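## Task

Scene 1: a small red foam block sits on one shelf of the recessed shelving section at the far end of the aisle, and a small cardboard box lies on the desk. Exchange them so the cardboard box ends on that shelf and the red foam block ends on the desk. The robot must not tip over or finish leaning, or the task fails. Anything that stays in place only because the robot is holding it at the end does not count.

## Robot and tools

Robot: a Hello Robot Stretch 4 with one arm. It has an omni-wheel base, a vertical lift on a mast, a telescoping arm that reaches forward, a wrist with yaw, pitch and roll, and a two-finger gripper. It stands about 1.6 m tall, and the base rim lies within 0.23 m of the base origin. Loose objects may occasionally get a small shove from outside.

Frames: the base frame sits on the floor under the base centre, with x forward, y left and z up. hand_pose is a point between the open fingertips, given in the base frame; its printed value may be somewhat off. The odometry frame is the base frame as it was when the scene started. Heading is positive to the left and runs from -3.142 to 3.142.

execute_actions(actions, cameras): actions is a list holding one action, or empty to just read state and images. An action may contain "base", "joints" or both, plus optional "pace" ("slow", "default", "fast", "max") and "contact_limits". Alternatively it is {"end_of_arm": "enable_torque"} by itself, which restarts wrist or gripper motors that switched off.

"base" holds exactly one relative move, measured from the base's last reported position:
- translate_m: straight drive in metres, forward positive, -2 to 2.
- strafe_m: sideways move in metres, left positive, -2 to 2.
- rotate_rad: turn in place in radians, counter-clockwise (left) positive, -3.2 to 3.2.

"joints" is one object keyed by joint name. Every value is an absolute target, not an offset:
- lift_m: 0 to 1.2 m.
- arm_m: extension, 0 to 0.55 m.
- wrist_yaw_rad: -1.134 to 4.276. 0 points forward, positive turns left, 3.14 is folded back, and above 3.4 the arm may obstruct.
- wrist_pitch_rad: -1.117 to 4.259. 0 is level, 1.57 points straight down.
- wrist_roll_rad: -1.117 to 4.259. At 0 the fingers are level with each other; positive rolls clockwise as seen from behind.
- gripper_m: fingertip gap, -0.038 to 0.141 m. Values below 0 press the tips together.

The "done" tolerances are ±0.004 for lift, arm and gripper, ±0.02 for yaw and roll, and ±0.05 for pitch. A joint target outside its range is clipped and the result notes it. Any other invalid value, or an unknown key, rejects the whole call and nothing moves. Each action lasts at most 15 s. All motions in an action start together.

A part you leave out of an action may still be pushing toward an earlier target.

contact_limits: {"arm_m": x}, where x runs from 0 (gentlest) to 0.75 (strongest), default 0.5. It sets how hard the arm may push before it stops.

Pace and speed: base speeds are 0.1/0.3/0.4/0.6 m/s and turn rates 1/2/3/4 rad/s, from slow to max. With the lift above 0.2 these shrink, down to 0.3 m/s and 1 rad/s at lift 1.2.

Unfolding the wrist at scene start: send lift_m 0.4 together with wrist_yaw_rad 0 in one action.

cameras: a list chosen from head_camera, head_left_camera, head_right_camera, wrist_camera and "all". Leaving it out or passing null means all; [] means none.
- head_camera looks forward and down. Turn the base to aim it.
- The left and right fisheye cameras look more steeply down and show the base and arm.
- wrist_camera looks along the fingers, with the tips near the bottom of the image.

Other tools:
- wait(seconds 0 to 10) returns the state without commanding anything.
- zoom_image(camera, region [x0,y0,x1,y1] in pixels, at most 504x504) enlarges part of the latest full image.
- read_manual returns licence texts only.
- finished_scene(scene 1 or 2) ends that scene for good and reports success. The goal must still hold afterwards, with nothing held by the gripper.

Result lines:
- base_status and joint_status report how each motion ended. "done" means the target was reached; for the base it only means the wheels turned that far, even if they slipped. "off_target" means the part stopped short and may still be pushing.
- contact_stop_at_<key> means it hit something. That part drops its target and may go slack: a slack lift can sag under load, and slack wheels can drift.
- limit_stop_at_<name> means a built-in limit stopped it.
- limit_stop_at_tilt means the lean exceeded 6 degrees. Lift, arm and wheels go slack until the lean drops.
- limit_stop_at_own_body means self-collision. Back away from the body; this is likely with pitch below -0.2 combined with roll below -0.4 or above 4.
- torque_fault means a wrist or gripper motor gave out. Send enable_torque.
- After any stop, your remaining execute_actions, wait and finished_scene calls in that reply are skipped.
- on_its_own lists what was not commanded. "held at" there is a held target, not the actual position.
- lidar_m gives 12 distances in 30-degree sectors, starting straight ahead and going counter-clockwise (4th is left, 7th behind, 10th right). It covers roughly 0.15 m up to robot height. "-" means nothing seen, or something closer than 0.25 m.
- wrist_depth_mm is a 7x7 grid of median depths, 100 to 2000 mm.
- base_odometry comes from wheel counts only. If turned_by_wheels and turned_by_imu differ by more than about 0.1 rad, the heading is off by roughly their difference.
- base_tilt is given in degrees, with forward and right positive, and carries a constant bias of about ±1.5.
- motor_effort is a percentage, with the peak in brackets. Readings are noisy and carry constant offsets. A load in a level gripper pushes pitch effort away from 0. Wheel effort is positive for turning right.

Gripping: command a gripper_m smaller than the object's width; lower values squeeze harder and pull the object toward the wrist. The gripper reading and "done" do not confirm a hold. A firm squeeze at a command of 0 or more shows up as a change in gripper effort. If the fingertips stick against a surface below them, raise the lift.

Things to avoid:
- Driving or turning with more than 1 kg held and arm_m above 0.2, especially at fast or max pace.
- Strong sustained pushes, particularly with the gripper high.
- Drops, slams and hard hits.
- Leaving an object resting tilted or propped up by the robot.



Each tool is called after ">>>" by a JSON object that holds its "op" and its "data", one argument or row to a line.

## Session

>>> {"op": "execute_actions", "data": {
  "actions": []
}}

Scene clock: 0.00 s.
base_odometry: x=+0.000 y=+0.000 heading=+0.000 (m, m, rad; odometry frame)
turned_by_wheels: +0.000 (rad since the last result)
turned_by_imu: +0.000 (rad since the last result)
base_tilt: forward=-0.6 right=-0.9 (deg)
lidar_m: 1.44 1.75 2.53 1.32 1.07 1.82 1.44 1.16 1.14 1.28 1.93 1.04
base_status: not commanded
joint_positions: lift_m=+0.219 arm_m=+0.000 wrist_yaw_rad=+3.128 wrist_pitch_rad=+0.011 wrist_roll_rad=-0.004 gripper_m=+0.057
joint_status: not commanded
motor_effort: lift_m=+21 arm_m=-1 wrist_yaw_rad=-1 wrist_pitch_rad=-8 wrist_roll_rad=+0 gripper_m=-4 wheel_0=+0 wheel_1=+0 wheel_2=+1 (%)
hand_pose: x=-0.1162 y=+0.0913 z=+0.3943 quat_wxyz=(+0.007, -0.006, -0.002, +1.000) (m; base frame)
wrist_depth_mm: - 135 135 - - 1708 1537 / - 111 136 - - 1708 1537 / - 118 142 - - 1756 1537 / 139 138 298 - - 1756 1537 / 676 1336 1499 - 1983 1708 1537 / 647 1229 198 1336 194 1336 1336 / 525 842 904 106 931 866 946
pictures: head_camera, head_left_camera, head_right_camera, wrist_camera
Images, in order (width x height): head_camera 420x560, head_left_camera 420x672, head_right_camera 420x672, wrist_camera 616x392.

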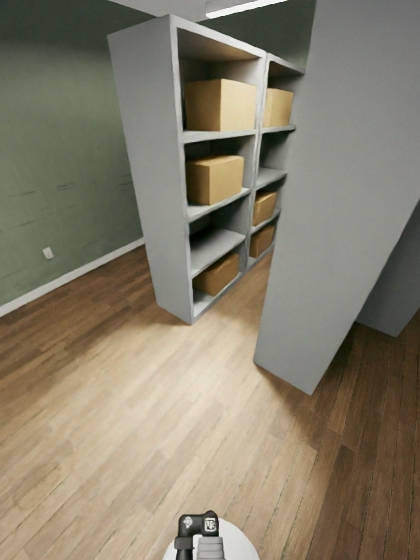

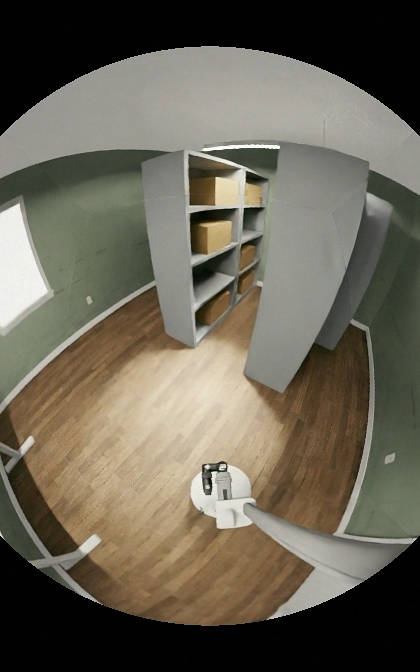

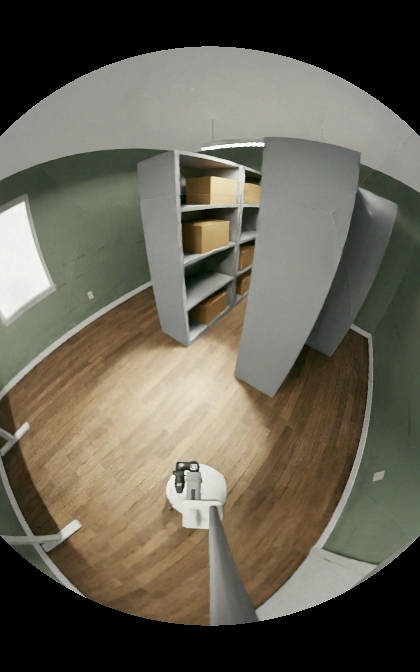

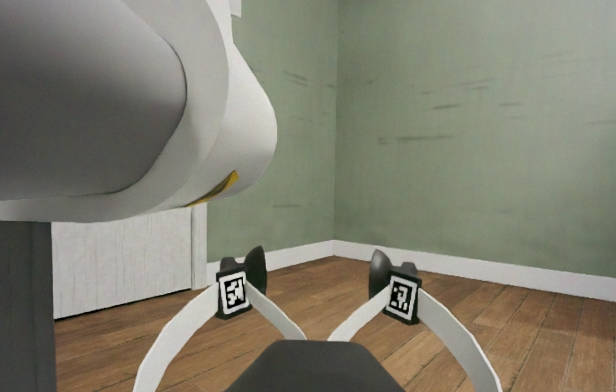

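>>> {"op": "execute_actions", "data": {
  "actions": [
    {"base":{"rotate_rad":1.9},"joints":{"lift_m":0.75,"wrist_yaw_rad":0,"gripper_m":0.14},"pace":"fast"}
  ]
}}

Scene clock: 8.00 s.
base_odometry: x=+0.000 y=+0.000 heading=+1.900 (m, m, rad; odometry frame)
turned_by_wheels: +1.900 (rad since the last result)
turned_by_imu: +1.904 (rad since the last result)
base_tilt: forward=-0.6 right=-1.0 (deg)
lidar_m: 1.07 1.08 1.80 1.23 1.12 1.20 1.60 1.04 1.05 1.45 2.53 1.56
base_status: done
joint_positions: lift_m=+0.750 arm_m=+0.000 wrist_yaw_rad=+0.000 wrist_pitch_rad=+0.011 wrist_roll_rad=-0.004 gripper_m=+0.140
joint_status: all done
motor_effort: lift_m=+26(28) arm_m=-1(1) wrist_yaw_rad=-2(7) wrist_pitch_rad=-7(7) wrist_roll_rad=-1(0) gripper_m=+2(4) wheel_0=-1(11) wheel_1=+0(7) wheel_2=+0(8) (%)
hand_pose: x=+0.4596 y=-0.0873 z=+0.9246 quat_wxyz=(+1.000, -0.002, +0.006, +0.000) (m; base frame)
wrist_depth_mm: 1336 1537 1661 1863 - - - / 1366 1537 1708 1921 - - - / 1366 1499 1708 1983 - - - / 1397 1464 1661 1863 - - - / 1397 1499 1708 1983 - - - / 1397 1464 1708 1983 1863 210 - / 1397 1537 1708 106 1921 1983 1921
pictures: head_camera, head_left_camera, head_right_camera, wrist_camera
Images, in order (width x height): head_camera 420x560, head_left_camera 420x672, head_right_camera 420x672, wrist_camera 616x392.

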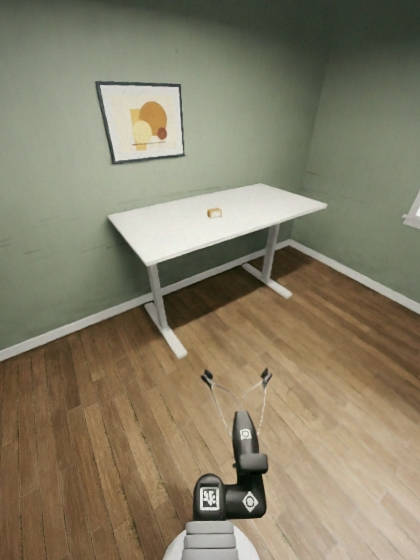

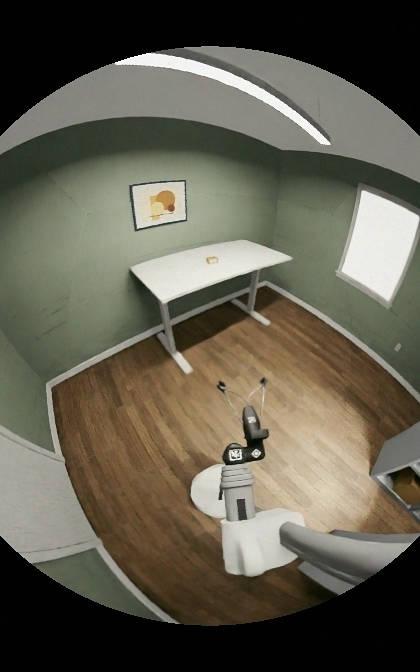

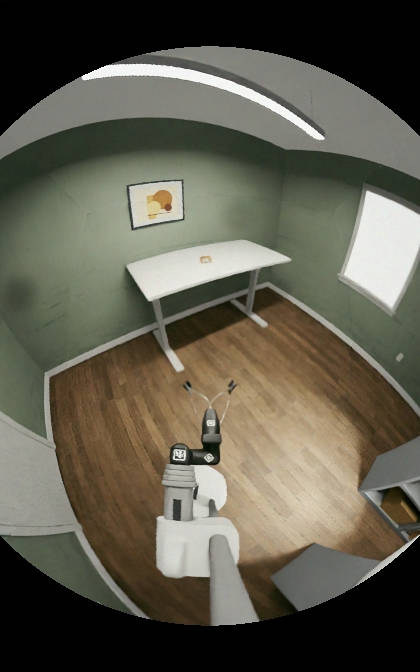

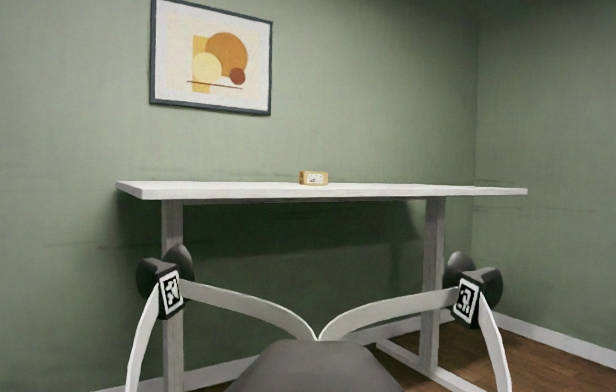

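>>> {"op": "zoom_image", "data": {
  "camera": "head_camera",
  "region": [175, 185, 255, 245]
}}

>>> {"op": "execute_actions", "data": {
  "actions": [
    {"base":{"rotate_rad":-0.45},"joints":{"lift_m":0.9,"wrist_pitch_rad":0.25},"pace":"fast"}
  ],
  "cameras": []
}}

>>> {"op": "execute_actions", "data": {
  "actions": [
    {"base":{"translate_m":1.05},"pace":"max"}
  ],
  "cameras": []
}}

>>> {"op": "execute_actions", "data": {
  "actions": [
    {"base":{"rotate_rad":0.9},"pace":"fast"}
  ],
  "cameras": ["head_camera","wrist_camera"]
}}

Region (175, 185, 255, 245) of head_camera's 420x560 image, scaled by 6.300, with more detail than that image has; it fills the top 378 rows of this view, and the rest is white.

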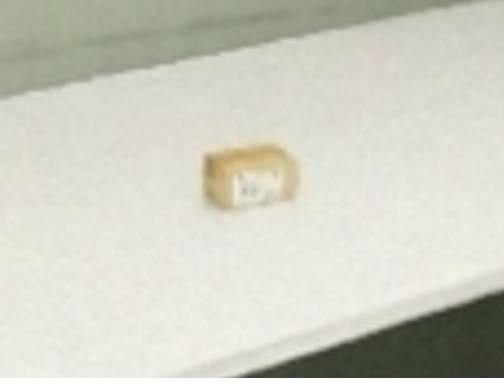

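Scene clock: 17.50 s.
base_odometry: x=+0.000 y=+0.000 heading=+1.450 (m, m, rad; odometry frame)
turned_by_wheels: -0.450 (rad since the last result)
turned_by_imu: -0.449 (rad since the last result)
base_tilt: forward=-0.6 right=-1.0 (deg)
lidar_m: 1.44 1.07 1.26 1.66 1.20 1.12 1.22 1.72 1.04 1.10 1.53 2.51
base_status: done
joint_positions: lift_m=+0.900 arm_m=+0.000 wrist_yaw_rad=+0.000 wrist_pitch_rad=+0.252 wrist_roll_rad=-0.004 gripper_m=+0.140
joint_status: all done
motor_effort: lift_m=+25(27) arm_m=-1(1) wrist_yaw_rad=+0(1) wrist_pitch_rad=-5(5) wrist_roll_rad=+0(0) gripper_m=-1(2) wheel_0=+1(9) wheel_1=+0(7) wheel_2=-1(8) (%)
hand_pose: x=+0.4505 y=-0.0875 z=+1.0059 quat_wxyz=(+0.992, -0.002, +0.126, +0.000) (m; base frame)
wrist_depth_mm: 1499 1863 - - - - 1808 / 1537 1863 - - - - 1808 / 1078 1366 1921 - - - 1863 / 1576 1983 - - - - 1983 / 1618 1921 - - - - - / 1708 1756 1756 1983 1756 211 1983 / 1537 1537 1537 106 1576 1537 1618
pictures: none
No camera images: the call's "cameras" was empty. Leave "cameras" out to get every camera's image.

Scene clock: 21.67 s.
base_odometry: x=+0.126 y=+1.042 heading=+1.450 (m, m, rad; odometry frame)
turned_by_wheels: +0.000 (rad since the last result)
turned_by_imu: +0.001 (rad since the last result)
base_tilt: forward=-0.7 right=-0.9 (deg)
lidar_m: 0.70 0.49 0.44 0.50 0.72 2.02 2.16 1.68 1.57 1.65 1.70 1.61
base_status: done
joint_positions: lift_m=+0.900 arm_m=+0.000 wrist_yaw_rad=+0.000 wrist_pitch_rad=+0.252 wrist_roll_rad=-0.004 gripper_m=+0.140
joint_status: not commanded
motor_effort: lift_m=+25(26) arm_m=-1(1) wrist_yaw_rad=-1(0) wrist_pitch_rad=-8(4) wrist_roll_rad=+0(0) gripper_m=+1(2) wheel_0=+1(7) wheel_1=+0(9) wheel_2=+1(10) (%)
hand_pose: x=+0.4505 y=-0.0874 z=+1.0059 quat_wxyz=(+0.992, -0.002, +0.126, +0.000) (m; base frame)
wrist_depth_mm: 1042 1229 1537 1576 1397 1229 1118 / 1060 1281 1576 1661 1430 1255 1138 / 1025 1098 1537 1708 1464 1281 1182 / 559 559 707 1756 1537 1336 1205 / 433 960 1808 1921 1618 1336 1255 / 1182 1308 1756 1808 1576 210 1255 / 1182 1205 1576 106 1576 1464 1336
pictures: none
No camera images: the call's "cameras" was empty. Leave "cameras" out to get every camera's image.

Scene clock: 23.33 s.
base_odometry: x=+0.126 y=+1.042 heading=+2.350 (m, m, rad; odometry frame)
turned_by_wheels: +0.900 (rad since the last result)
turned_by_imu: +0.901 (rad since the last result)
base_tilt: forward=-0.7 right=-0.8 (deg)
lidar_m: 0.47 0.46 0.63 2.03 2.06 1.74 1.58 1.61 1.79 1.61 0.82 0.53
base_status: done
joint_positions: lift_m=+0.900 arm_m=+0.000 wrist_yaw_rad=+0.000 wrist_pitch_rad=+0.252 wrist_roll_rad=-0.004 gripper_m=+0.140
joint_status: not commanded
motor_effort: lift_m=+25(25) arm_m=-1(1) wrist_yaw_rad=-1(1) wrist_pitch_rad=-5(3) wrist_roll_rad=+0(0) gripper_m=+0(4) wheel_0=-3(6) wheel_1=-2(4) wheel_2=-1(8) (%)
hand_pose: x=+0.4505 y=-0.0874 z=+1.0060 quat_wxyz=(+0.992, -0.002, +0.126, +0.000) (m; base frame)
wrist_depth_mm: 917 960 960 976 991 1008 1025 / 976 991 1008 1042 1042 1060 1078 / 991 1008 1025 1060 1060 1078 1118 / 559 564 525 574 585 585 597 / 375 377 382 387 389 392 392 / 286 289 296 304 312 211 325 / 1205 1229 1255 106 1308 1336 842
pictures: head_camera, wrist_camera
Images, in order (width x height): head_camera 420x560, wrist_camera 616x392.

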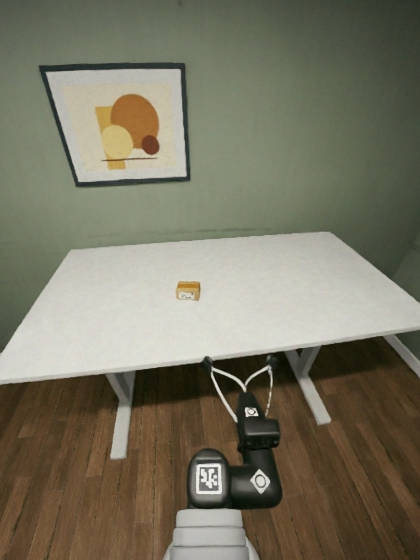

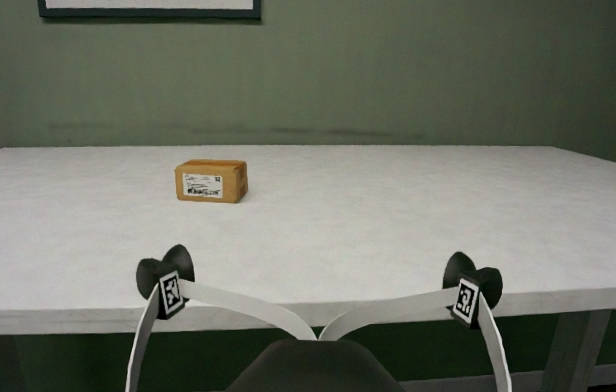

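>>> {"op": "execute_actions", "data": {
  "actions": [
    {"base":{"strafe_m":0.18},"joints":{"arm_m":0.2,"lift_m":0.885},"pace":"fast"}
  ],
  "cameras": ["head_camera","wrist_camera"]
}}

Scene clock: 29.87 s.
base_odometry: x=-0.002 y=+0.916 heading=+2.350 (m, m, rad; odometry frame)
turned_by_wheels: +0.000 (rad since the last result)
turned_by_imu: +0.001 (rad since the last result)
base_tilt: forward=-0.6 right=-1.0 (deg)
lidar_m: 0.44 0.45 0.60 1.83 1.87 1.76 1.64 1.63 1.95 1.80 0.76 0.51
base_status: done
joint_positions: lift_m=+0.885 arm_m=+0.199 wrist_yaw_rad=+0.000 wrist_pitch_rad=+0.252 wrist_roll_rad=-0.004 gripper_m=+0.140
joint_status: all done
motor_effort: lift_m=+16(22) arm_m=+5(6) wrist_yaw_rad=-2(2) wrist_pitch_rad=-5(6) wrist_roll_rad=+0(1) gripper_m=+2(0) wheel_0=+0(10) wheel_1=-2(4) wheel_2=+0(1) (%)
hand_pose: x=+0.6494 y=-0.0874 z=+0.9917 quat_wxyz=(+0.992, -0.002, +0.126, +0.000) (m; base frame)
wrist_depth_mm: 741 750 759 778 788 809 820 / 759 778 788 820 820 842 854 / 798 809 820 831 854 866 891 / 504 504 512 469 525 530 535 / 340 342 345 329 330 353 355 / 256 245 238 262 240 210 263 / 208 206 209 106 211 210 218
pictures: head_camera, wrist_camera
Images, in order (width x height): head_camera 420x560, wrist_camera 616x392.

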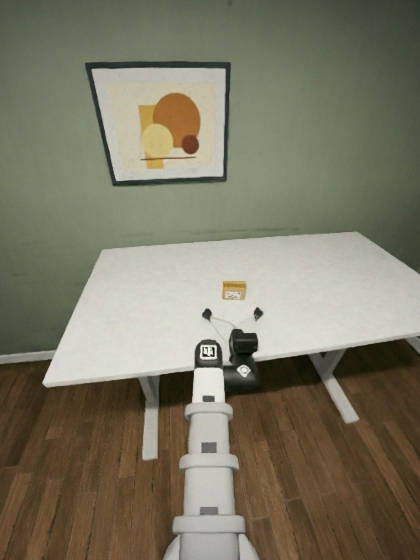

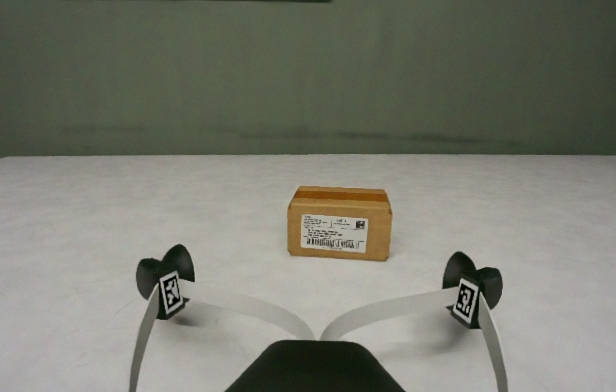

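>>> {"op": "execute_actions", "data": {
  "actions": [
    {"base":{"strafe_m":-0.022},"joints":{"arm_m":0.27,"lift_m":0.862},"pace":"fast"}
  ],
  "cameras": ["wrist_camera"]
}}

Scene clock: 33.97 s.
base_odometry: x=+0.014 y=+0.931 heading=+2.350 (m, m, rad; odometry frame)
turned_by_wheels: +0.000 (rad since the last result)
turned_by_imu: +0.002 (rad since the last result)
base_tilt: forward=-0.5 right=-1.0 (deg)
lidar_m: 0.45 0.45 0.60 1.86 1.91 1.75 1.66 1.62 1.95 1.79 0.80 0.51
base_status: done
joint_positions: lift_m=+0.862 arm_m=+0.269 wrist_yaw_rad=-0.001 wrist_pitch_rad=+0.250 wrist_roll_rad=-0.004 gripper_m=+0.140
joint_status: all done
motor_effort: lift_m=+15(17) arm_m=+6(3) wrist_yaw_rad=+1(1) wrist_pitch_rad=+1(7) wrist_roll_rad=+0(0) gripper_m=+5(3) wheel_0=-1(10) wheel_1=+2(8) wheel_2=+0(0) (%)
hand_pose: x=+0.7193 y=-0.0876 z=+0.9694 quat_wxyz=(+0.992, -0.002, +0.125, +0.000) (m; base frame)
wrist_depth_mm: 676 699 707 715 732 750 759 / 707 723 732 750 768 778 788 / 723 750 759 778 788 809 820 / 436 439 442 276 455 459 466 / 290 294 279 258 285 304 306 / 219 204 204 225 206 206 227 / 178 176 179 106 181 180 183
pictures: wrist_camera
Images, in order (width x height): wrist_camera 616x392.

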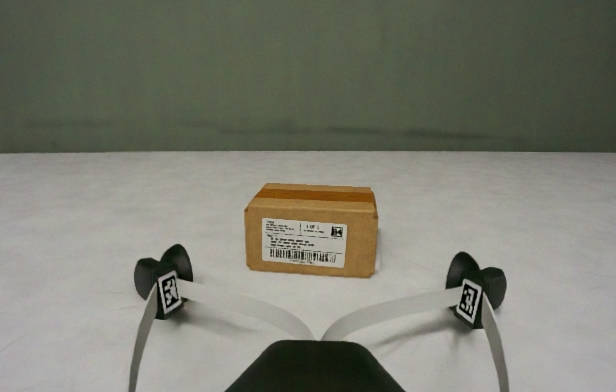

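>>> {"op": "execute_actions", "data": {
  "actions": [
    {"joints":{"arm_m":0.335,"lift_m":0.871}}
  ],
  "cameras": ["wrist_camera","head_camera"]
}}

Scene clock: 36.37 s.
base_odometry: x=+0.014 y=+0.931 heading=+2.350 (m, m, rad; odometry frame)
turned_by_wheels: +0.000 (rad since the last result)
turned_by_imu: +0.001 (rad since the last result)
base_tilt: forward=-0.7 right=-1.0 (deg)
lidar_m: 0.46 0.47 0.60 1.87 1.92 1.75 1.66 1.64 1.98 1.78 0.80 0.50
base_status: not commanded
joint_positions: lift_m=+0.871 arm_m=+0.334 wrist_yaw_rad=+0.000 wrist_pitch_rad=+0.252 wrist_roll_rad=-0.004 gripper_m=+0.140
joint_status: all done
motor_effort: lift_m=+26(26) arm_m=+5(8) wrist_yaw_rad=-1(1) wrist_pitch_rad=-4(6) wrist_roll_rad=+0(0) gripper_m=+1(2) wheel_0=+0(1) wheel_1=+1(1) wheel_2=+0(0) (%)
hand_pose: x=+0.7843 y=-0.0874 z=+0.9769 quat_wxyz=(+0.992, -0.002, +0.126, +0.000) (m; base frame)
wrist_depth_mm: 627 634 647 661 668 683 691 / 647 654 676 691 699 715 723 / 668 683 691 707 723 732 750 / 452 455 462 466 473 477 484 / 303 307 226 198 278 317 319 / 229 220 204 193 190 210 236 / 187 185 188 106 189 188 191
pictures: head_camera, wrist_camera
Images, in order (width x height): head_camera 420x560, wrist_camera 616x392.

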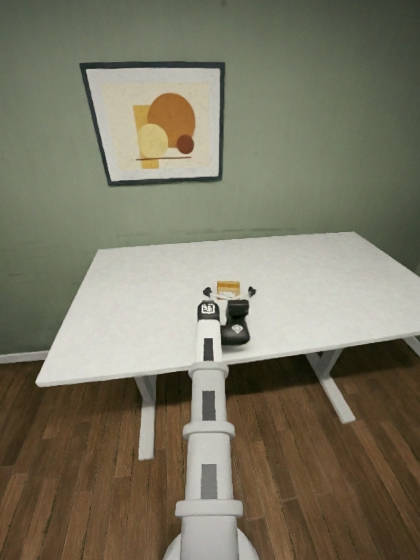

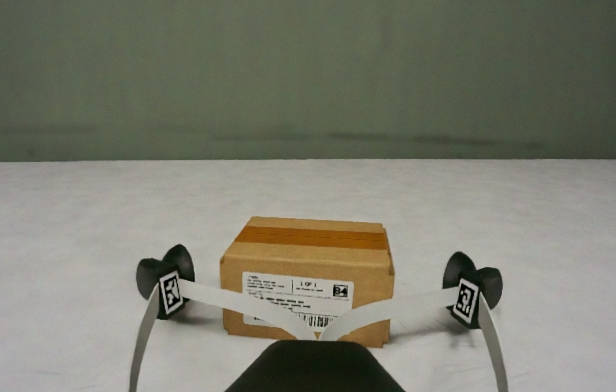

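>>> {"op": "execute_actions", "data": {
  "actions": [
    {"joints":{"gripper_m":0.045,"lift_m":0.876}}
  ],
  "cameras": ["wrist_camera"]
}}

>>> {"op": "execute_actions", "data": {
  "actions": [
    {"joints":{"lift_m":0.92}}
  ],
  "cameras": ["wrist_camera"]
}}

Scene clock: 40.57 s.
base_odometry: x=+0.014 y=+0.931 heading=+2.350 (m, m, rad; odometry frame)
turned_by_wheels: +0.000 (rad since the last result)
turned_by_imu: +0.002 (rad since the last result)
base_tilt: forward=-0.7 right=-0.9 (deg)
lidar_m: 0.47 0.44 0.58 1.87 1.91 1.74 1.63 1.63 1.95 1.79 0.80 0.51
base_status: not commanded
joint_positions: lift_m=+0.876 arm_m=+0.334 wrist_yaw_rad=+0.000 wrist_pitch_rad=+0.253 wrist_roll_rad=-0.004 gripper_m=+0.045
joint_status: all done
motor_effort: lift_m=+26(27) arm_m=+5(5) wrist_yaw_rad=-1(1) wrist_pitch_rad=-8(8) wrist_roll_rad=+0(0) gripper_m=-14(16) wheel_0=+0(0) wheel_1=+2(2) wheel_2=+0(0) (%)
hand_pose: x=+0.7843 y=-0.0874 z=+0.9816 quat_wxyz=(+0.992, -0.002, +0.126, +0.000) (m; base frame)
wrist_depth_mm: 621 634 647 661 668 683 691 / 647 661 676 691 699 715 723 / 676 683 699 707 723 741 750 / 462 469 473 480 484 492 496 / 312 315 300 202 217 325 327 / 236 227 183 182 180 221 243 / 191 190 193 106 187 187 198
pictures: wrist_camera
Images, in order (width x height): wrist_camera 616x392.

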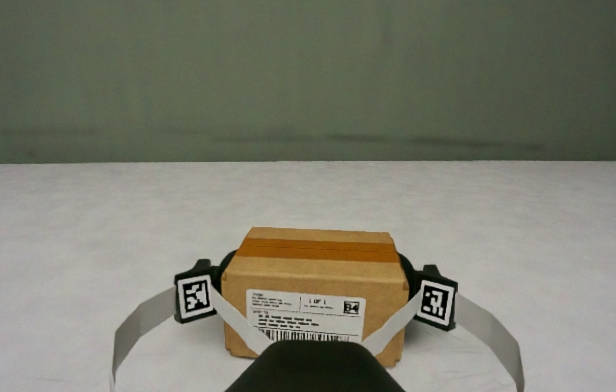

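Scene clock: 41.63 s.
base_odometry: x=+0.014 y=+0.931 heading=+2.350 (m, m, rad; odometry frame)
turned_by_wheels: +0.000 (rad since the last result)
turned_by_imu: +0.000 (rad since the last result)
base_tilt: forward=-0.6 right=-1.0 (deg)
lidar_m: 0.47 0.48 0.59 1.86 1.91 1.76 1.65 1.65 1.96 1.78 0.80 0.50
base_status: not commanded
joint_positions: lift_m=+0.920 arm_m=+0.334 wrist_yaw_rad=+0.000 wrist_pitch_rad=+0.253 wrist_roll_rad=-0.004 gripper_m=+0.045
joint_status: all done
motor_effort: lift_m=+26(27) arm_m=+5(5) wrist_yaw_rad=-1(2) wrist_pitch_rad=-9(9) wrist_roll_rad=+0(0) gripper_m=-16(17) wheel_0=-1(1) wheel_1=+2(2) wheel_2=+0(0) (%)
hand_pose: x=+0.7843 y=-0.0874 z=+1.0255 quat_wxyz=(+0.992, -0.002, +0.126, +0.000) (m; base frame)
wrist_depth_mm: 627 634 647 661 668 683 691 / 647 661 676 683 691 715 723 / 676 683 691 723 732 741 759 / 609 615 627 627 634 647 647 / 410 418 392 202 216 427 430 / 309 298 183 182 180 293 320 / 253 250 244 106 246 244 260
pictures: wrist_camera
Images, in order (width x height): wrist_camera 616x392.

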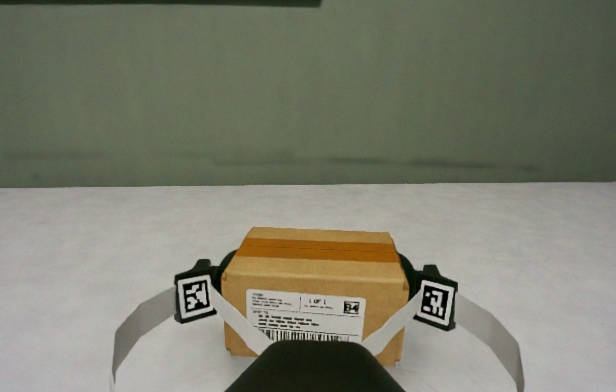

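>>> {"op": "execute_actions", "data": {
  "actions": [
    {"base":{"rotate_rad":-3.02},"joints":{"arm_m":0}}
  ],
  "cameras": ["wrist_camera","head_camera","head_left_camera"]
}}

Scene clock: 47.00 s.
base_odometry: x=+0.014 y=+0.931 heading=-0.670 (m, m, rad; odometry frame)
turned_by_wheels: -3.020 (rad since the last result)
turned_by_imu: -3.022 (rad since the last result)
base_tilt: forward=-0.7 right=-0.9 (deg)
lidar_m: 1.62 1.67 1.89 1.79 0.68 0.48 0.45 0.46 1.78 1.88 1.94 1.69
base_status: done
joint_positions: lift_m=+0.920 arm_m=+0.001 wrist_yaw_rad=+0.000 wrist_pitch_rad=+0.253 wrist_roll_rad=-0.004 gripper_m=+0.045
joint_status: all done
motor_effort: lift_m=+26(26) arm_m=-6(4) wrist_yaw_rad=+0(3) wrist_pitch_rad=-11(9) wrist_roll_rad=+0(0) gripper_m=-18(19) wheel_0=+0(7) wheel_1=-1(7) wheel_2=+2(7) (%)
hand_pose: x=+0.4512 y=-0.0875 z=+1.0256 quat_wxyz=(+0.992, -0.002, +0.126, +0.000) (m; base frame)
wrist_depth_mm: - 1281 1576 - 1255 1255 - / - 1336 1336 - 1336 1336 - / - 1397 1397 - 1366 1366 - / - 1464 1464 - 1430 1397 - / - 1537 1464 202 216 1464 - / 1921 1618 184 182 180 1499 1983 / 1576 1576 1537 106 1499 1499 1661
pictures: head_camera, head_left_camera, wrist_camera
Images, in order (width x height): head_camera 420x560, head_left_camera 420x672, wrist_camera 616x392.

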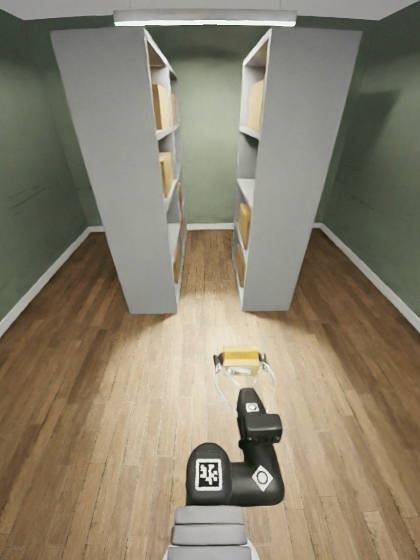

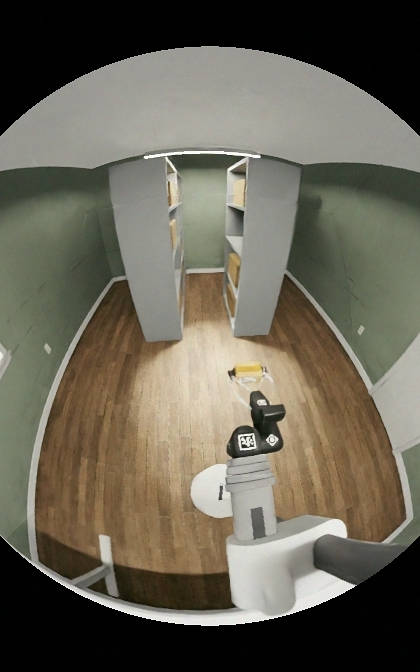

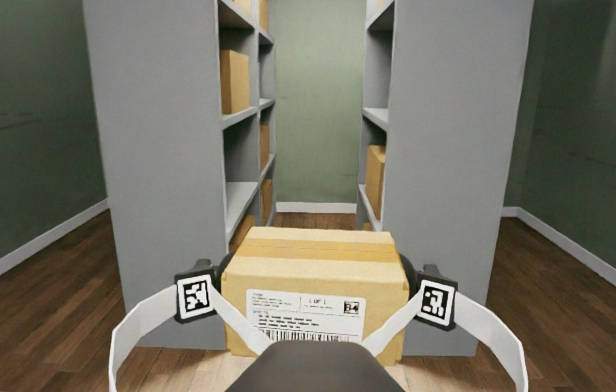

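Nicely aligned.

>>> {"op": "execute_actions", "data": {
  "actions": [
    {"base":{"translate_m":1.3},"pace":"fast"}
  ]
}}

Scene clock: 52.77 s.
base_odometry: x=+1.033 y=+0.124 heading=-0.670 (m, m, rad; odometry frame)
turned_by_wheels: +0.000 (rad since the last result)
turned_by_imu: +0.001 (rad since the last result)
base_tilt: forward=-0.6 right=-0.9 (deg)
lidar_m: 1.13 0.43 0.43 1.83 1.91 1.91 2.12 2.63 1.99 1.88 0.45 0.45
base_status: done
joint_positions: lift_m=+0.920 arm_m=+0.001 wrist_yaw_rad=+0.000 wrist_pitch_rad=+0.253 wrist_roll_rad=-0.004 gripper_m=+0.045
joint_status: not commanded
motor_effort: lift_m=+25(25) arm_m=-5(6) wrist_yaw_rad=-1(0) wrist_pitch_rad=-8(10) wrist_roll_rad=+0(0) gripper_m=-16(18) wheel_0=+0(7) wheel_1=+0(7) wheel_2=+0(10) (%)
hand_pose: x=+0.4512 y=-0.0874 z=+1.0256 quat_wxyz=(+0.992, -0.002, +0.126, +0.000) (m; base frame)
wrist_depth_mm: 544 878 1708 1756 1756 866 866 / 549 917 1808 1863 1863 904 891 / 554 809 1863 1983 1863 904 904 / 544 1008 1576 - 1983 569 517 / 1060 1060 1078 202 217 723 364 / 1025 991 183 182 180 530 554 / 831 854 1205 106 778 539 473
pictures: head_camera, head_left_camera, head_right_camera, wrist_camera
Images, in order (width x height): head_camera 420x560, head_left_camera 420x672, head_right_camera 420x672, wrist_camera 616x392.

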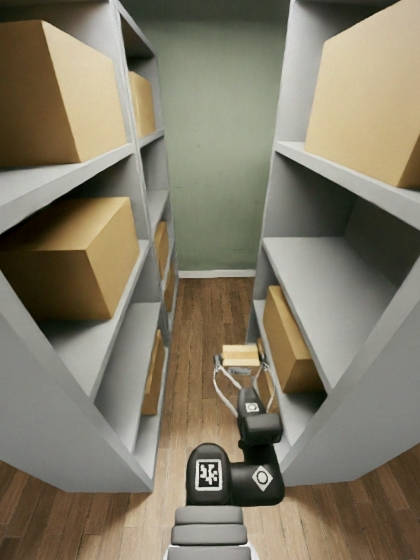

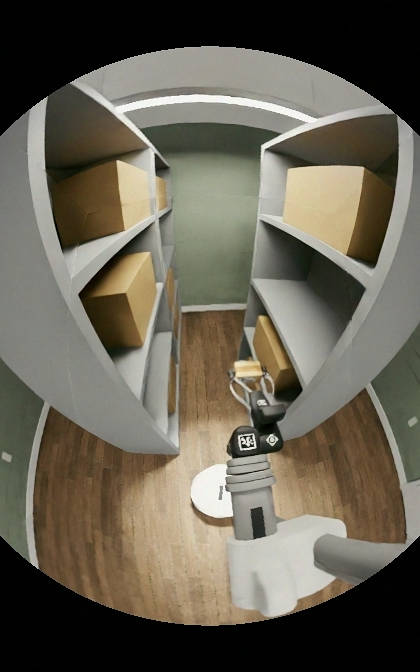

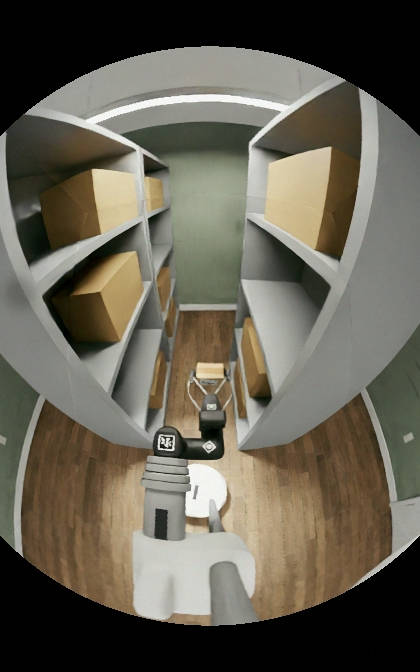

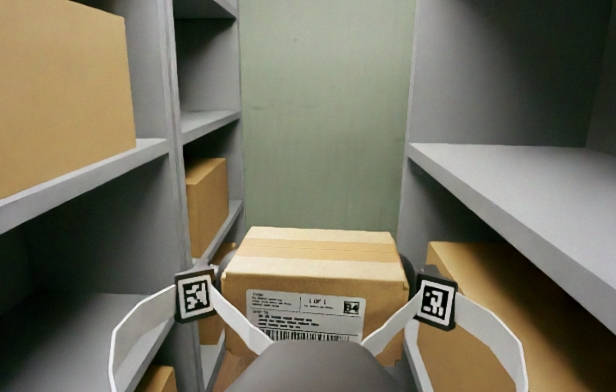

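>>> {"op": "execute_actions", "data": {
  "actions": [
    {"base":{"translate_m":0.85},"pace":"fast"}
  ],
  "cameras": ["head_camera","head_right_camera","head_left_camera"]
}}

Scene clock: 57.97 s.
base_odometry: x=+1.699 y=-0.404 heading=-0.670 (m, m, rad; odometry frame)
turned_by_wheels: +0.001 (rad since the last result)
turned_by_imu: +0.002 (rad since the last result)
base_tilt: forward=-0.6 right=-1.0 (deg)
lidar_m: 1.32 0.44 0.28 0.27 0.30 0.42 3.48 0.42 0.31 0.26 0.26 0.39
base_status: done
joint_positions: lift_m=+0.920 arm_m=+0.001 wrist_yaw_rad=+0.000 wrist_pitch_rad=+0.253 wrist_roll_rad=-0.004 gripper_m=+0.045
joint_status: not commanded
motor_effort: lift_m=+25(24) arm_m=-5(5) wrist_yaw_rad=-1(1) wrist_pitch_rad=-9(9) wrist_roll_rad=+0(0) gripper_m=-17(16) wheel_0=+2(6) wheel_1=+2(9) wheel_2=+3(12) (%)
hand_pose: x=+0.4512 y=-0.0874 z=+1.0256 quat_wxyz=(+0.992, -0.002, +0.126, +0.000) (m; base frame)
wrist_depth_mm: 991 976 1008 1008 1008 991 976 / 1008 1008 1025 1042 1042 1042 1008 / 931 1025 1078 1098 1078 1078 1008 / 597 1098 1138 1138 1118 1118 1060 / 741 866 1138 202 216 1182 1118 / 603 750 183 182 179 1182 1098 / 580 866 1308 106 1308 1308 1229
pictures: head_camera, head_left_camera, head_right_camera
Images, in order (width x height): head_camera 420x560, head_left_camera 420x672, head_right_camera 420x672.

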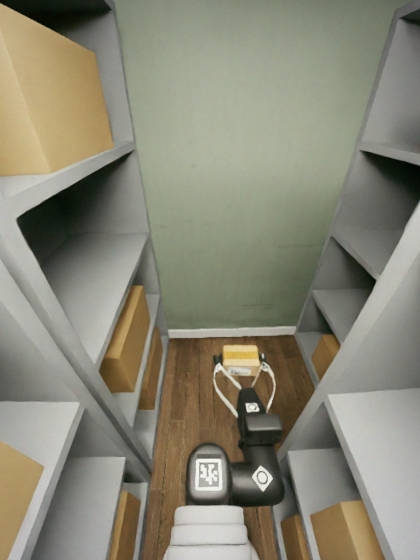

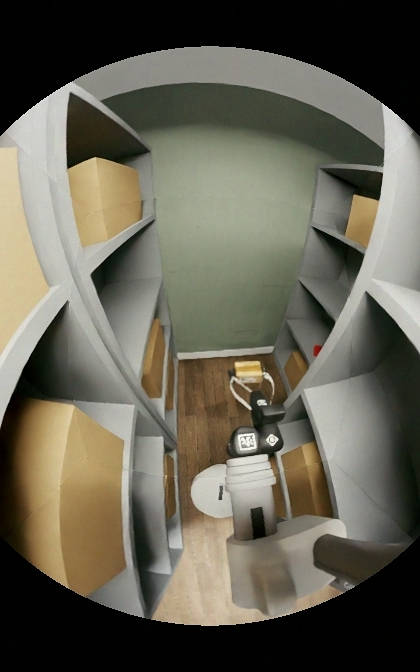

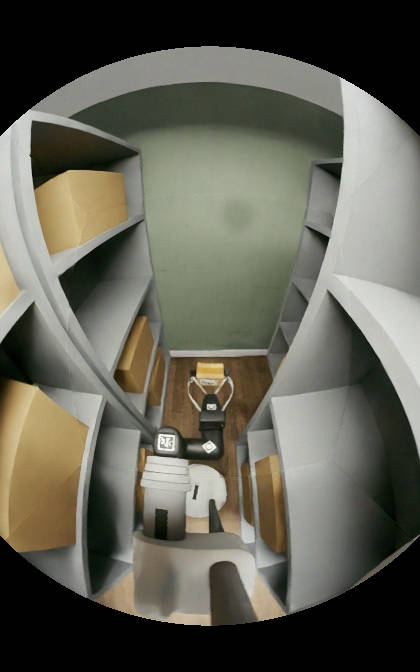

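>>> {"op": "execute_actions", "data": {
  "actions": [
    {"base":{"translate_m":0.73},"joints":{"lift_m":0.52},"pace":"fast"}
  ],
  "cameras": ["head_left_camera"]
}}

>>> {"op": "execute_actions", "data": {
  "actions": [
    {"base":{"rotate_rad":-1.57}}
  ]
}}

Scene clock: 63.63 s.
base_odometry: x=+2.271 y=-0.857 heading=-0.669 (m, m, rad; odometry frame)
turned_by_wheels: +0.000 (rad since the last result)
turned_by_imu: +0.002 (rad since the last result)
base_tilt: forward=-0.6 right=-0.9 (deg)
lidar_m: 0.56 0.46 0.29 0.29 0.32 0.43 1.21 0.42 0.43 0.71 0.75 0.62
base_status: done
joint_positions: lift_m=+0.520 arm_m=+0.001 wrist_yaw_rad=+0.000 wrist_pitch_rad=+0.253 wrist_roll_rad=-0.004 gripper_m=+0.045
joint_status: all done
motor_effort: lift_m=+17(24) arm_m=-5(5) wrist_yaw_rad=-1(0) wrist_pitch_rad=-9(8) wrist_roll_rad=+0(0) gripper_m=-18(18) wheel_0=+2(6) wheel_1=+2(4) wheel_2=+3(11) (%)
hand_pose: x=+0.4512 y=-0.0874 z=+0.6263 quat_wxyz=(+0.992, -0.002, +0.126, +0.000) (m; base frame)
wrist_depth_mm: 340 338 336 334 332 332 330 / 351 353 351 347 345 342 342 / 368 368 366 364 359 359 357 / 389 384 382 379 377 375 373 / 407 402 389 201 216 392 392 / 430 418 183 182 180 402 410 / 452 445 442 106 433 430 430
pictures: head_left_camera
Images, in order (width x height): head_left_camera 420x672.

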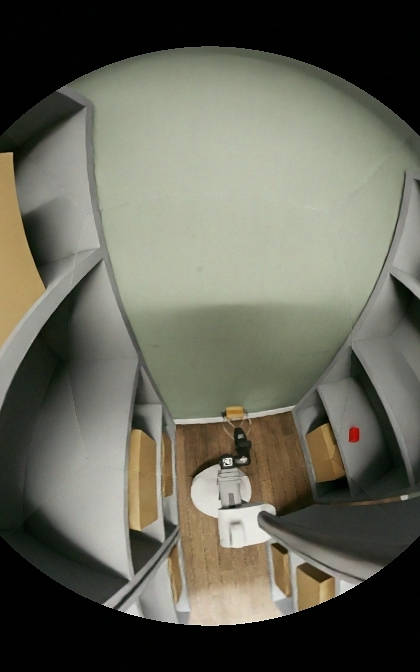

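Scene clock: 65.70 s.
base_odometry: x=+2.271 y=-0.857 heading=-2.239 (m, m, rad; odometry frame)
turned_by_wheels: -1.570 (rad since the last result)
turned_by_imu: -1.571 (rad since the last result)
base_tilt: forward=-0.7 right=-0.9 (deg)
lidar_m: 0.72 0.74 0.62 0.58 0.44 0.33 0.30 0.32 0.44 1.15 0.41 0.47
base_status: done
joint_positions: lift_m=+0.520 arm_m=+0.001 wrist_yaw_rad=+0.000 wrist_pitch_rad=+0.253 wrist_roll_rad=-0.004 gripper_m=+0.045
joint_status: not commanded
motor_effort: lift_m=+18(18) arm_m=-5(5) wrist_yaw_rad=-1(3) wrist_pitch_rad=-9(9) wrist_roll_rad=+0(0) gripper_m=-20(18) wheel_0=+2(9) wheel_1=+2(5) wheel_2=+2(7) (%)
hand_pose: x=+0.4512 y=-0.0875 z=+0.6262 quat_wxyz=(+0.992, -0.002, +0.126, +0.000) (m; base frame)
wrist_depth_mm: 878 878 878 866 854 459 387 / 891 917 917 904 878 492 387 / 904 960 960 960 866 492 377 / 668 634 627 699 661 517 375 / 820 788 535 202 217 530 377 / 891 634 183 181 180 442 379 / 842 627 621 106 603 535 379
pictures: head_camera, head_left_camera, head_right_camera, wrist_camera
Images, in order (width x height): head_camera 420x560, head_left_camera 420x672, head_right_camera 420x672, wrist_camera 616x392.

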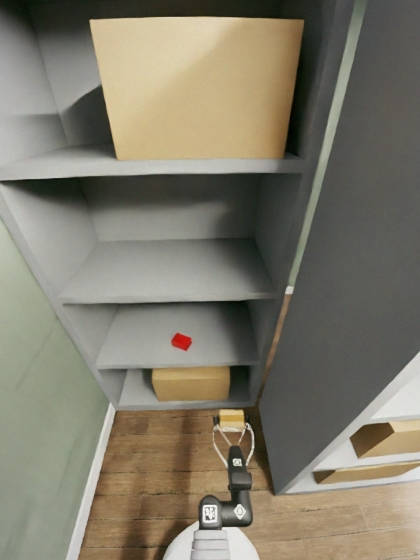

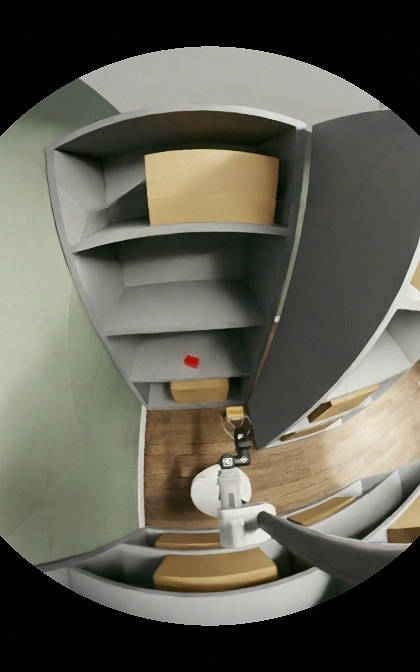

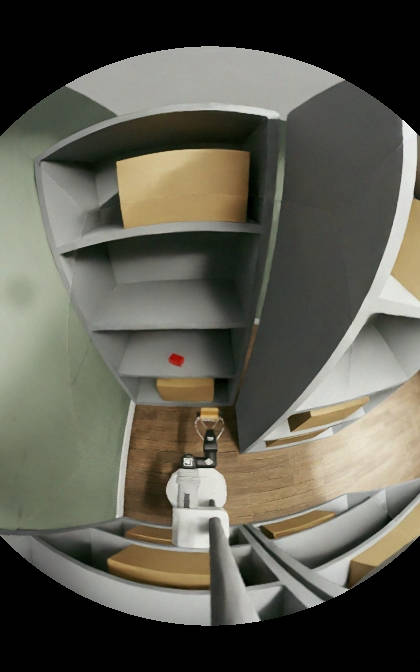

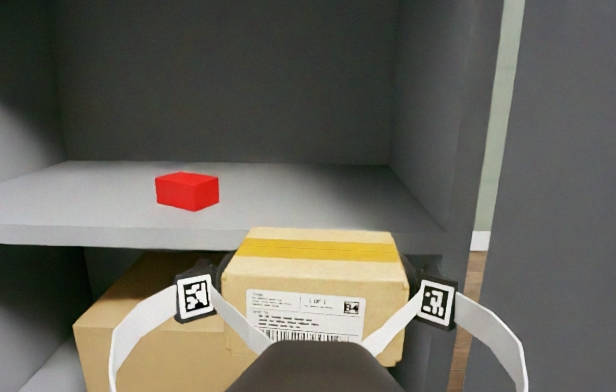

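>>> {"op": "execute_actions", "data": {
  "actions": [
    {"joints":{"lift_m":0.495,"arm_m":0.46},"pace":"fast"}
  ],
  "cameras": ["wrist_camera"]
}}

Scene clock: 69.03 s.
base_odometry: x=+2.271 y=-0.857 heading=-2.239 (m, m, rad; odometry frame)
turned_by_wheels: +0.000 (rad since the last result)
turned_by_imu: +0.001 (rad since the last result)
base_tilt: forward=-0.6 right=-0.9 (deg)
lidar_m: 0.71 0.75 0.64 0.59 0.45 0.32 0.29 0.31 0.46 1.18 0.42 0.46
base_status: not commanded
joint_positions: lift_m=+0.495 arm_m=+0.459 wrist_yaw_rad=+0.000 wrist_pitch_rad=+0.253 wrist_roll_rad=-0.004 gripper_m=+0.045
joint_status: all done
motor_effort: lift_m=+17(17) arm_m=+5(4) wrist_yaw_rad=-1(0) wrist_pitch_rad=-9(8) wrist_roll_rad=-1(0) gripper_m=-15(17) wheel_0=+2(2) wheel_1=+2(2) wheel_2=+2(2) (%)
hand_pose: x=+0.9093 y=-0.0874 z=+0.6014 quat_wxyz=(+0.992, -0.002, +0.126, +0.000) (m; base frame)
wrist_depth_mm: 462 455 452 455 452 389 273 / 480 477 477 469 473 392 272 / 500 500 500 492 492 387 272 / 521 517 512 508 512 387 272 / 394 397 377 202 217 362 270 / 296 286 183 182 180 278 267 / 242 239 233 106 236 236 245
pictures: wrist_camera
Images, in order (width x height): wrist_camera 616x392.

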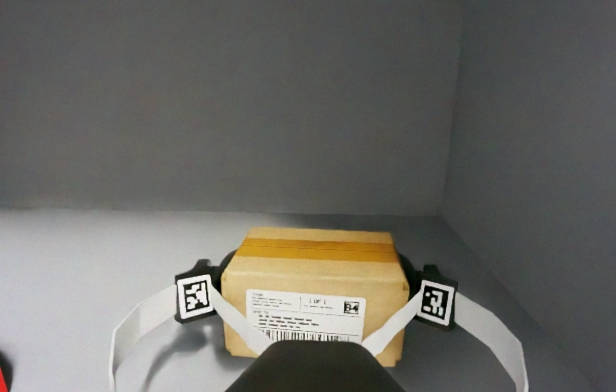

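>>> {"op": "execute_actions", "data": {
  "actions": [
    {"joints":{"lift_m":0.457}}
  ],
  "cameras": []
}}

Scene clock: 71.03 s.
base_odometry: x=+2.271 y=-0.857 heading=-2.239 (m, m, rad; odometry frame)
turned_by_wheels: +0.000 (rad since the last result)
turned_by_imu: +0.001 (rad since the last result)
base_tilt: forward=-0.6 right=-0.9 (deg)
lidar_m: 0.72 0.76 0.62 0.56 0.47 0.32 0.29 0.31 0.45 1.14 0.43 0.45
base_status: not commanded
joint_positions: lift_m=+0.457 arm_m=+0.459 wrist_yaw_rad=+0.000 wrist_pitch_rad=+0.253 wrist_roll_rad=-0.004 gripper_m=+0.045
joint_status: all done
motor_effort: lift_m=+16(17) arm_m=+5(5) wrist_yaw_rad=-2(2) wrist_pitch_rad=-9(9) wrist_roll_rad=+0(1) gripper_m=-16(17) wheel_0=+2(2) wheel_1=+2(2) wheel_2=+2(2) (%)
hand_pose: x=+0.9093 y=-0.0874 z=+0.5634 quat_wxyz=(+0.992, -0.002, +0.126, +0.000) (m; base frame)
wrist_depth_mm: 459 455 455 455 449 389 273 / 480 480 473 473 469 389 272 / 500 500 492 492 492 392 272 / 459 459 469 473 477 387 271 / 309 314 297 202 216 322 270 / 232 224 183 181 179 219 240 / 189 187 190 106 185 184 195
pictures: none
No camera images: the call's "cameras" was empty. Leave "cameras" out to get every camera's image.

>>> {"op": "execute_actions", "data": {
  "actions": [
    {"joints":{"gripper_m":0.14,"lift_m":0.453}}
  ],
  "cameras": ["wrist_camera"]
}}

>>> {"op": "execute_actions", "data": {
  "actions": [
    {"joints":{"arm_m":0.2,"lift_m":0.458},"pace":"fast"}
  ],
  "cameras": ["wrist_camera","head_camera"]
}}

Scene clock: 75.27 s.
base_odometry: x=+2.271 y=-0.857 heading=-2.239 (m, m, rad; odometry frame)
turned_by_wheels: +0.000 (rad since the last result)
turned_by_imu: +0.002 (rad since the last result)
base_tilt: forward=-0.7 right=-1.0 (deg)
lidar_m: 0.72 0.75 0.62 0.56 0.49 0.31 0.30 0.33 0.44 1.13 0.41 0.47
base_status: not commanded
joint_positions: lift_m=+0.453 arm_m=+0.459 wrist_yaw_rad=+0.000 wrist_pitch_rad=+0.252 wrist_roll_rad=-0.004 gripper_m=+0.140
joint_status: all done
motor_effort: lift_m=+15(14) arm_m=+5(5) wrist_yaw_rad=+0(1) wrist_pitch_rad=-6(8) wrist_roll_rad=+0(0) gripper_m=+1(14) wheel_0=+2(2) wheel_1=+2(2) wheel_2=+2(2) (%)
hand_pose: x=+0.9093 y=-0.0875 z=+0.5598 quat_wxyz=(+0.992, -0.002, +0.126, +0.000) (m; base frame)
wrist_depth_mm: 459 455 455 455 452 392 272 / 477 477 473 469 473 392 272 / 500 500 492 492 488 387 272 / 449 455 462 466 469 387 270 / 303 304 289 196 227 314 270 / 229 219 200 192 188 211 236 / 185 183 187 106 187 188 191
pictures: wrist_camera
Images, in order (width x height): wrist_camera 616x392.

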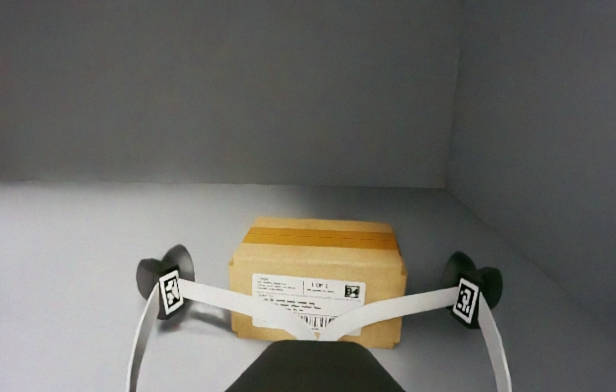

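Scene clock: 76.87 s.
base_odometry: x=+2.271 y=-0.857 heading=-2.239 (m, m, rad; odometry frame)
turned_by_wheels: +0.000 (rad since the last result)
turned_by_imu: +0.001 (rad since the last result)
base_tilt: forward=-0.7 right=-1.0 (deg)
lidar_m: 0.72 0.74 0.63 0.59 0.45 0.32 0.30 0.32 0.44 1.15 0.42 0.44
base_status: not commanded
joint_positions: lift_m=+0.458 arm_m=+0.201 wrist_yaw_rad=+0.000 wrist_pitch_rad=+0.252 wrist_roll_rad=-0.004 gripper_m=+0.140
joint_status: all done
motor_effort: lift_m=+26(27) arm_m=-5(6) wrist_yaw_rad=+0(0) wrist_pitch_rad=-7(5) wrist_roll_rad=+0(0) gripper_m=+0(3) wheel_0=+2(2) wheel_1=+2(2) wheel_2=+2(2) (%)
hand_pose: x=+0.6512 y=-0.0875 z=+0.5639 quat_wxyz=(+0.992, -0.002, +0.126, +0.000) (m; base frame)
wrist_depth_mm: 699 691 691 683 683 402 282 / 723 723 723 723 707 404 287 / 759 759 750 741 732 402 297 / 442 404 473 439 480 402 307 / 334 332 332 330 329 325 325 / 569 530 512 569 332 210 1060 / 449 445 452 106 691 389 627
pictures: head_camera, wrist_camera
Images, in order (width x height): head_camera 420x560, wrist_camera 616x392.

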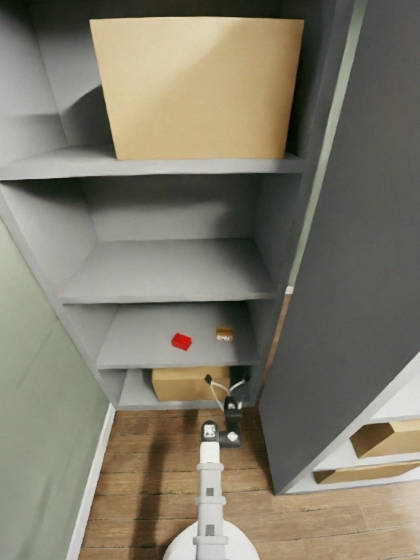

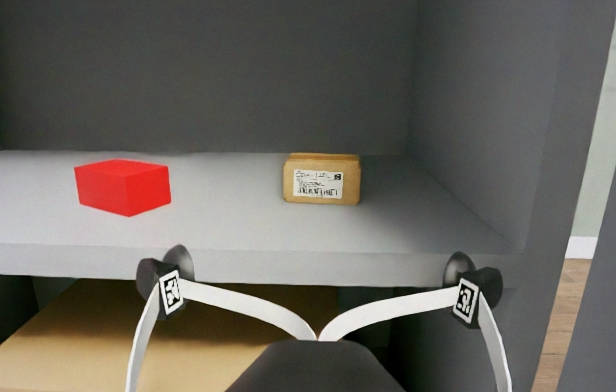

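>>> {"op": "zoom_image", "data": {
  "camera": "head_camera",
  "region": [150, 310, 250, 380]
}}

Region (150, 310, 250, 380) of head_camera's 420x560 image, scaled by 5.040, with more detail than that image has; it fills the top 353 rows of this view, and the rest is white.

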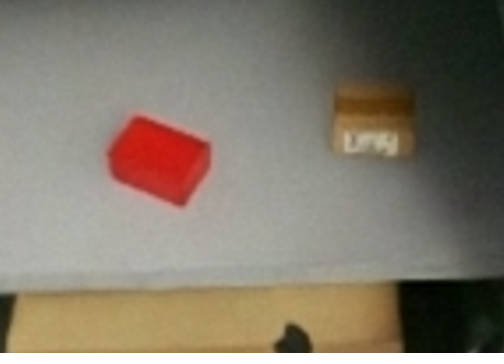

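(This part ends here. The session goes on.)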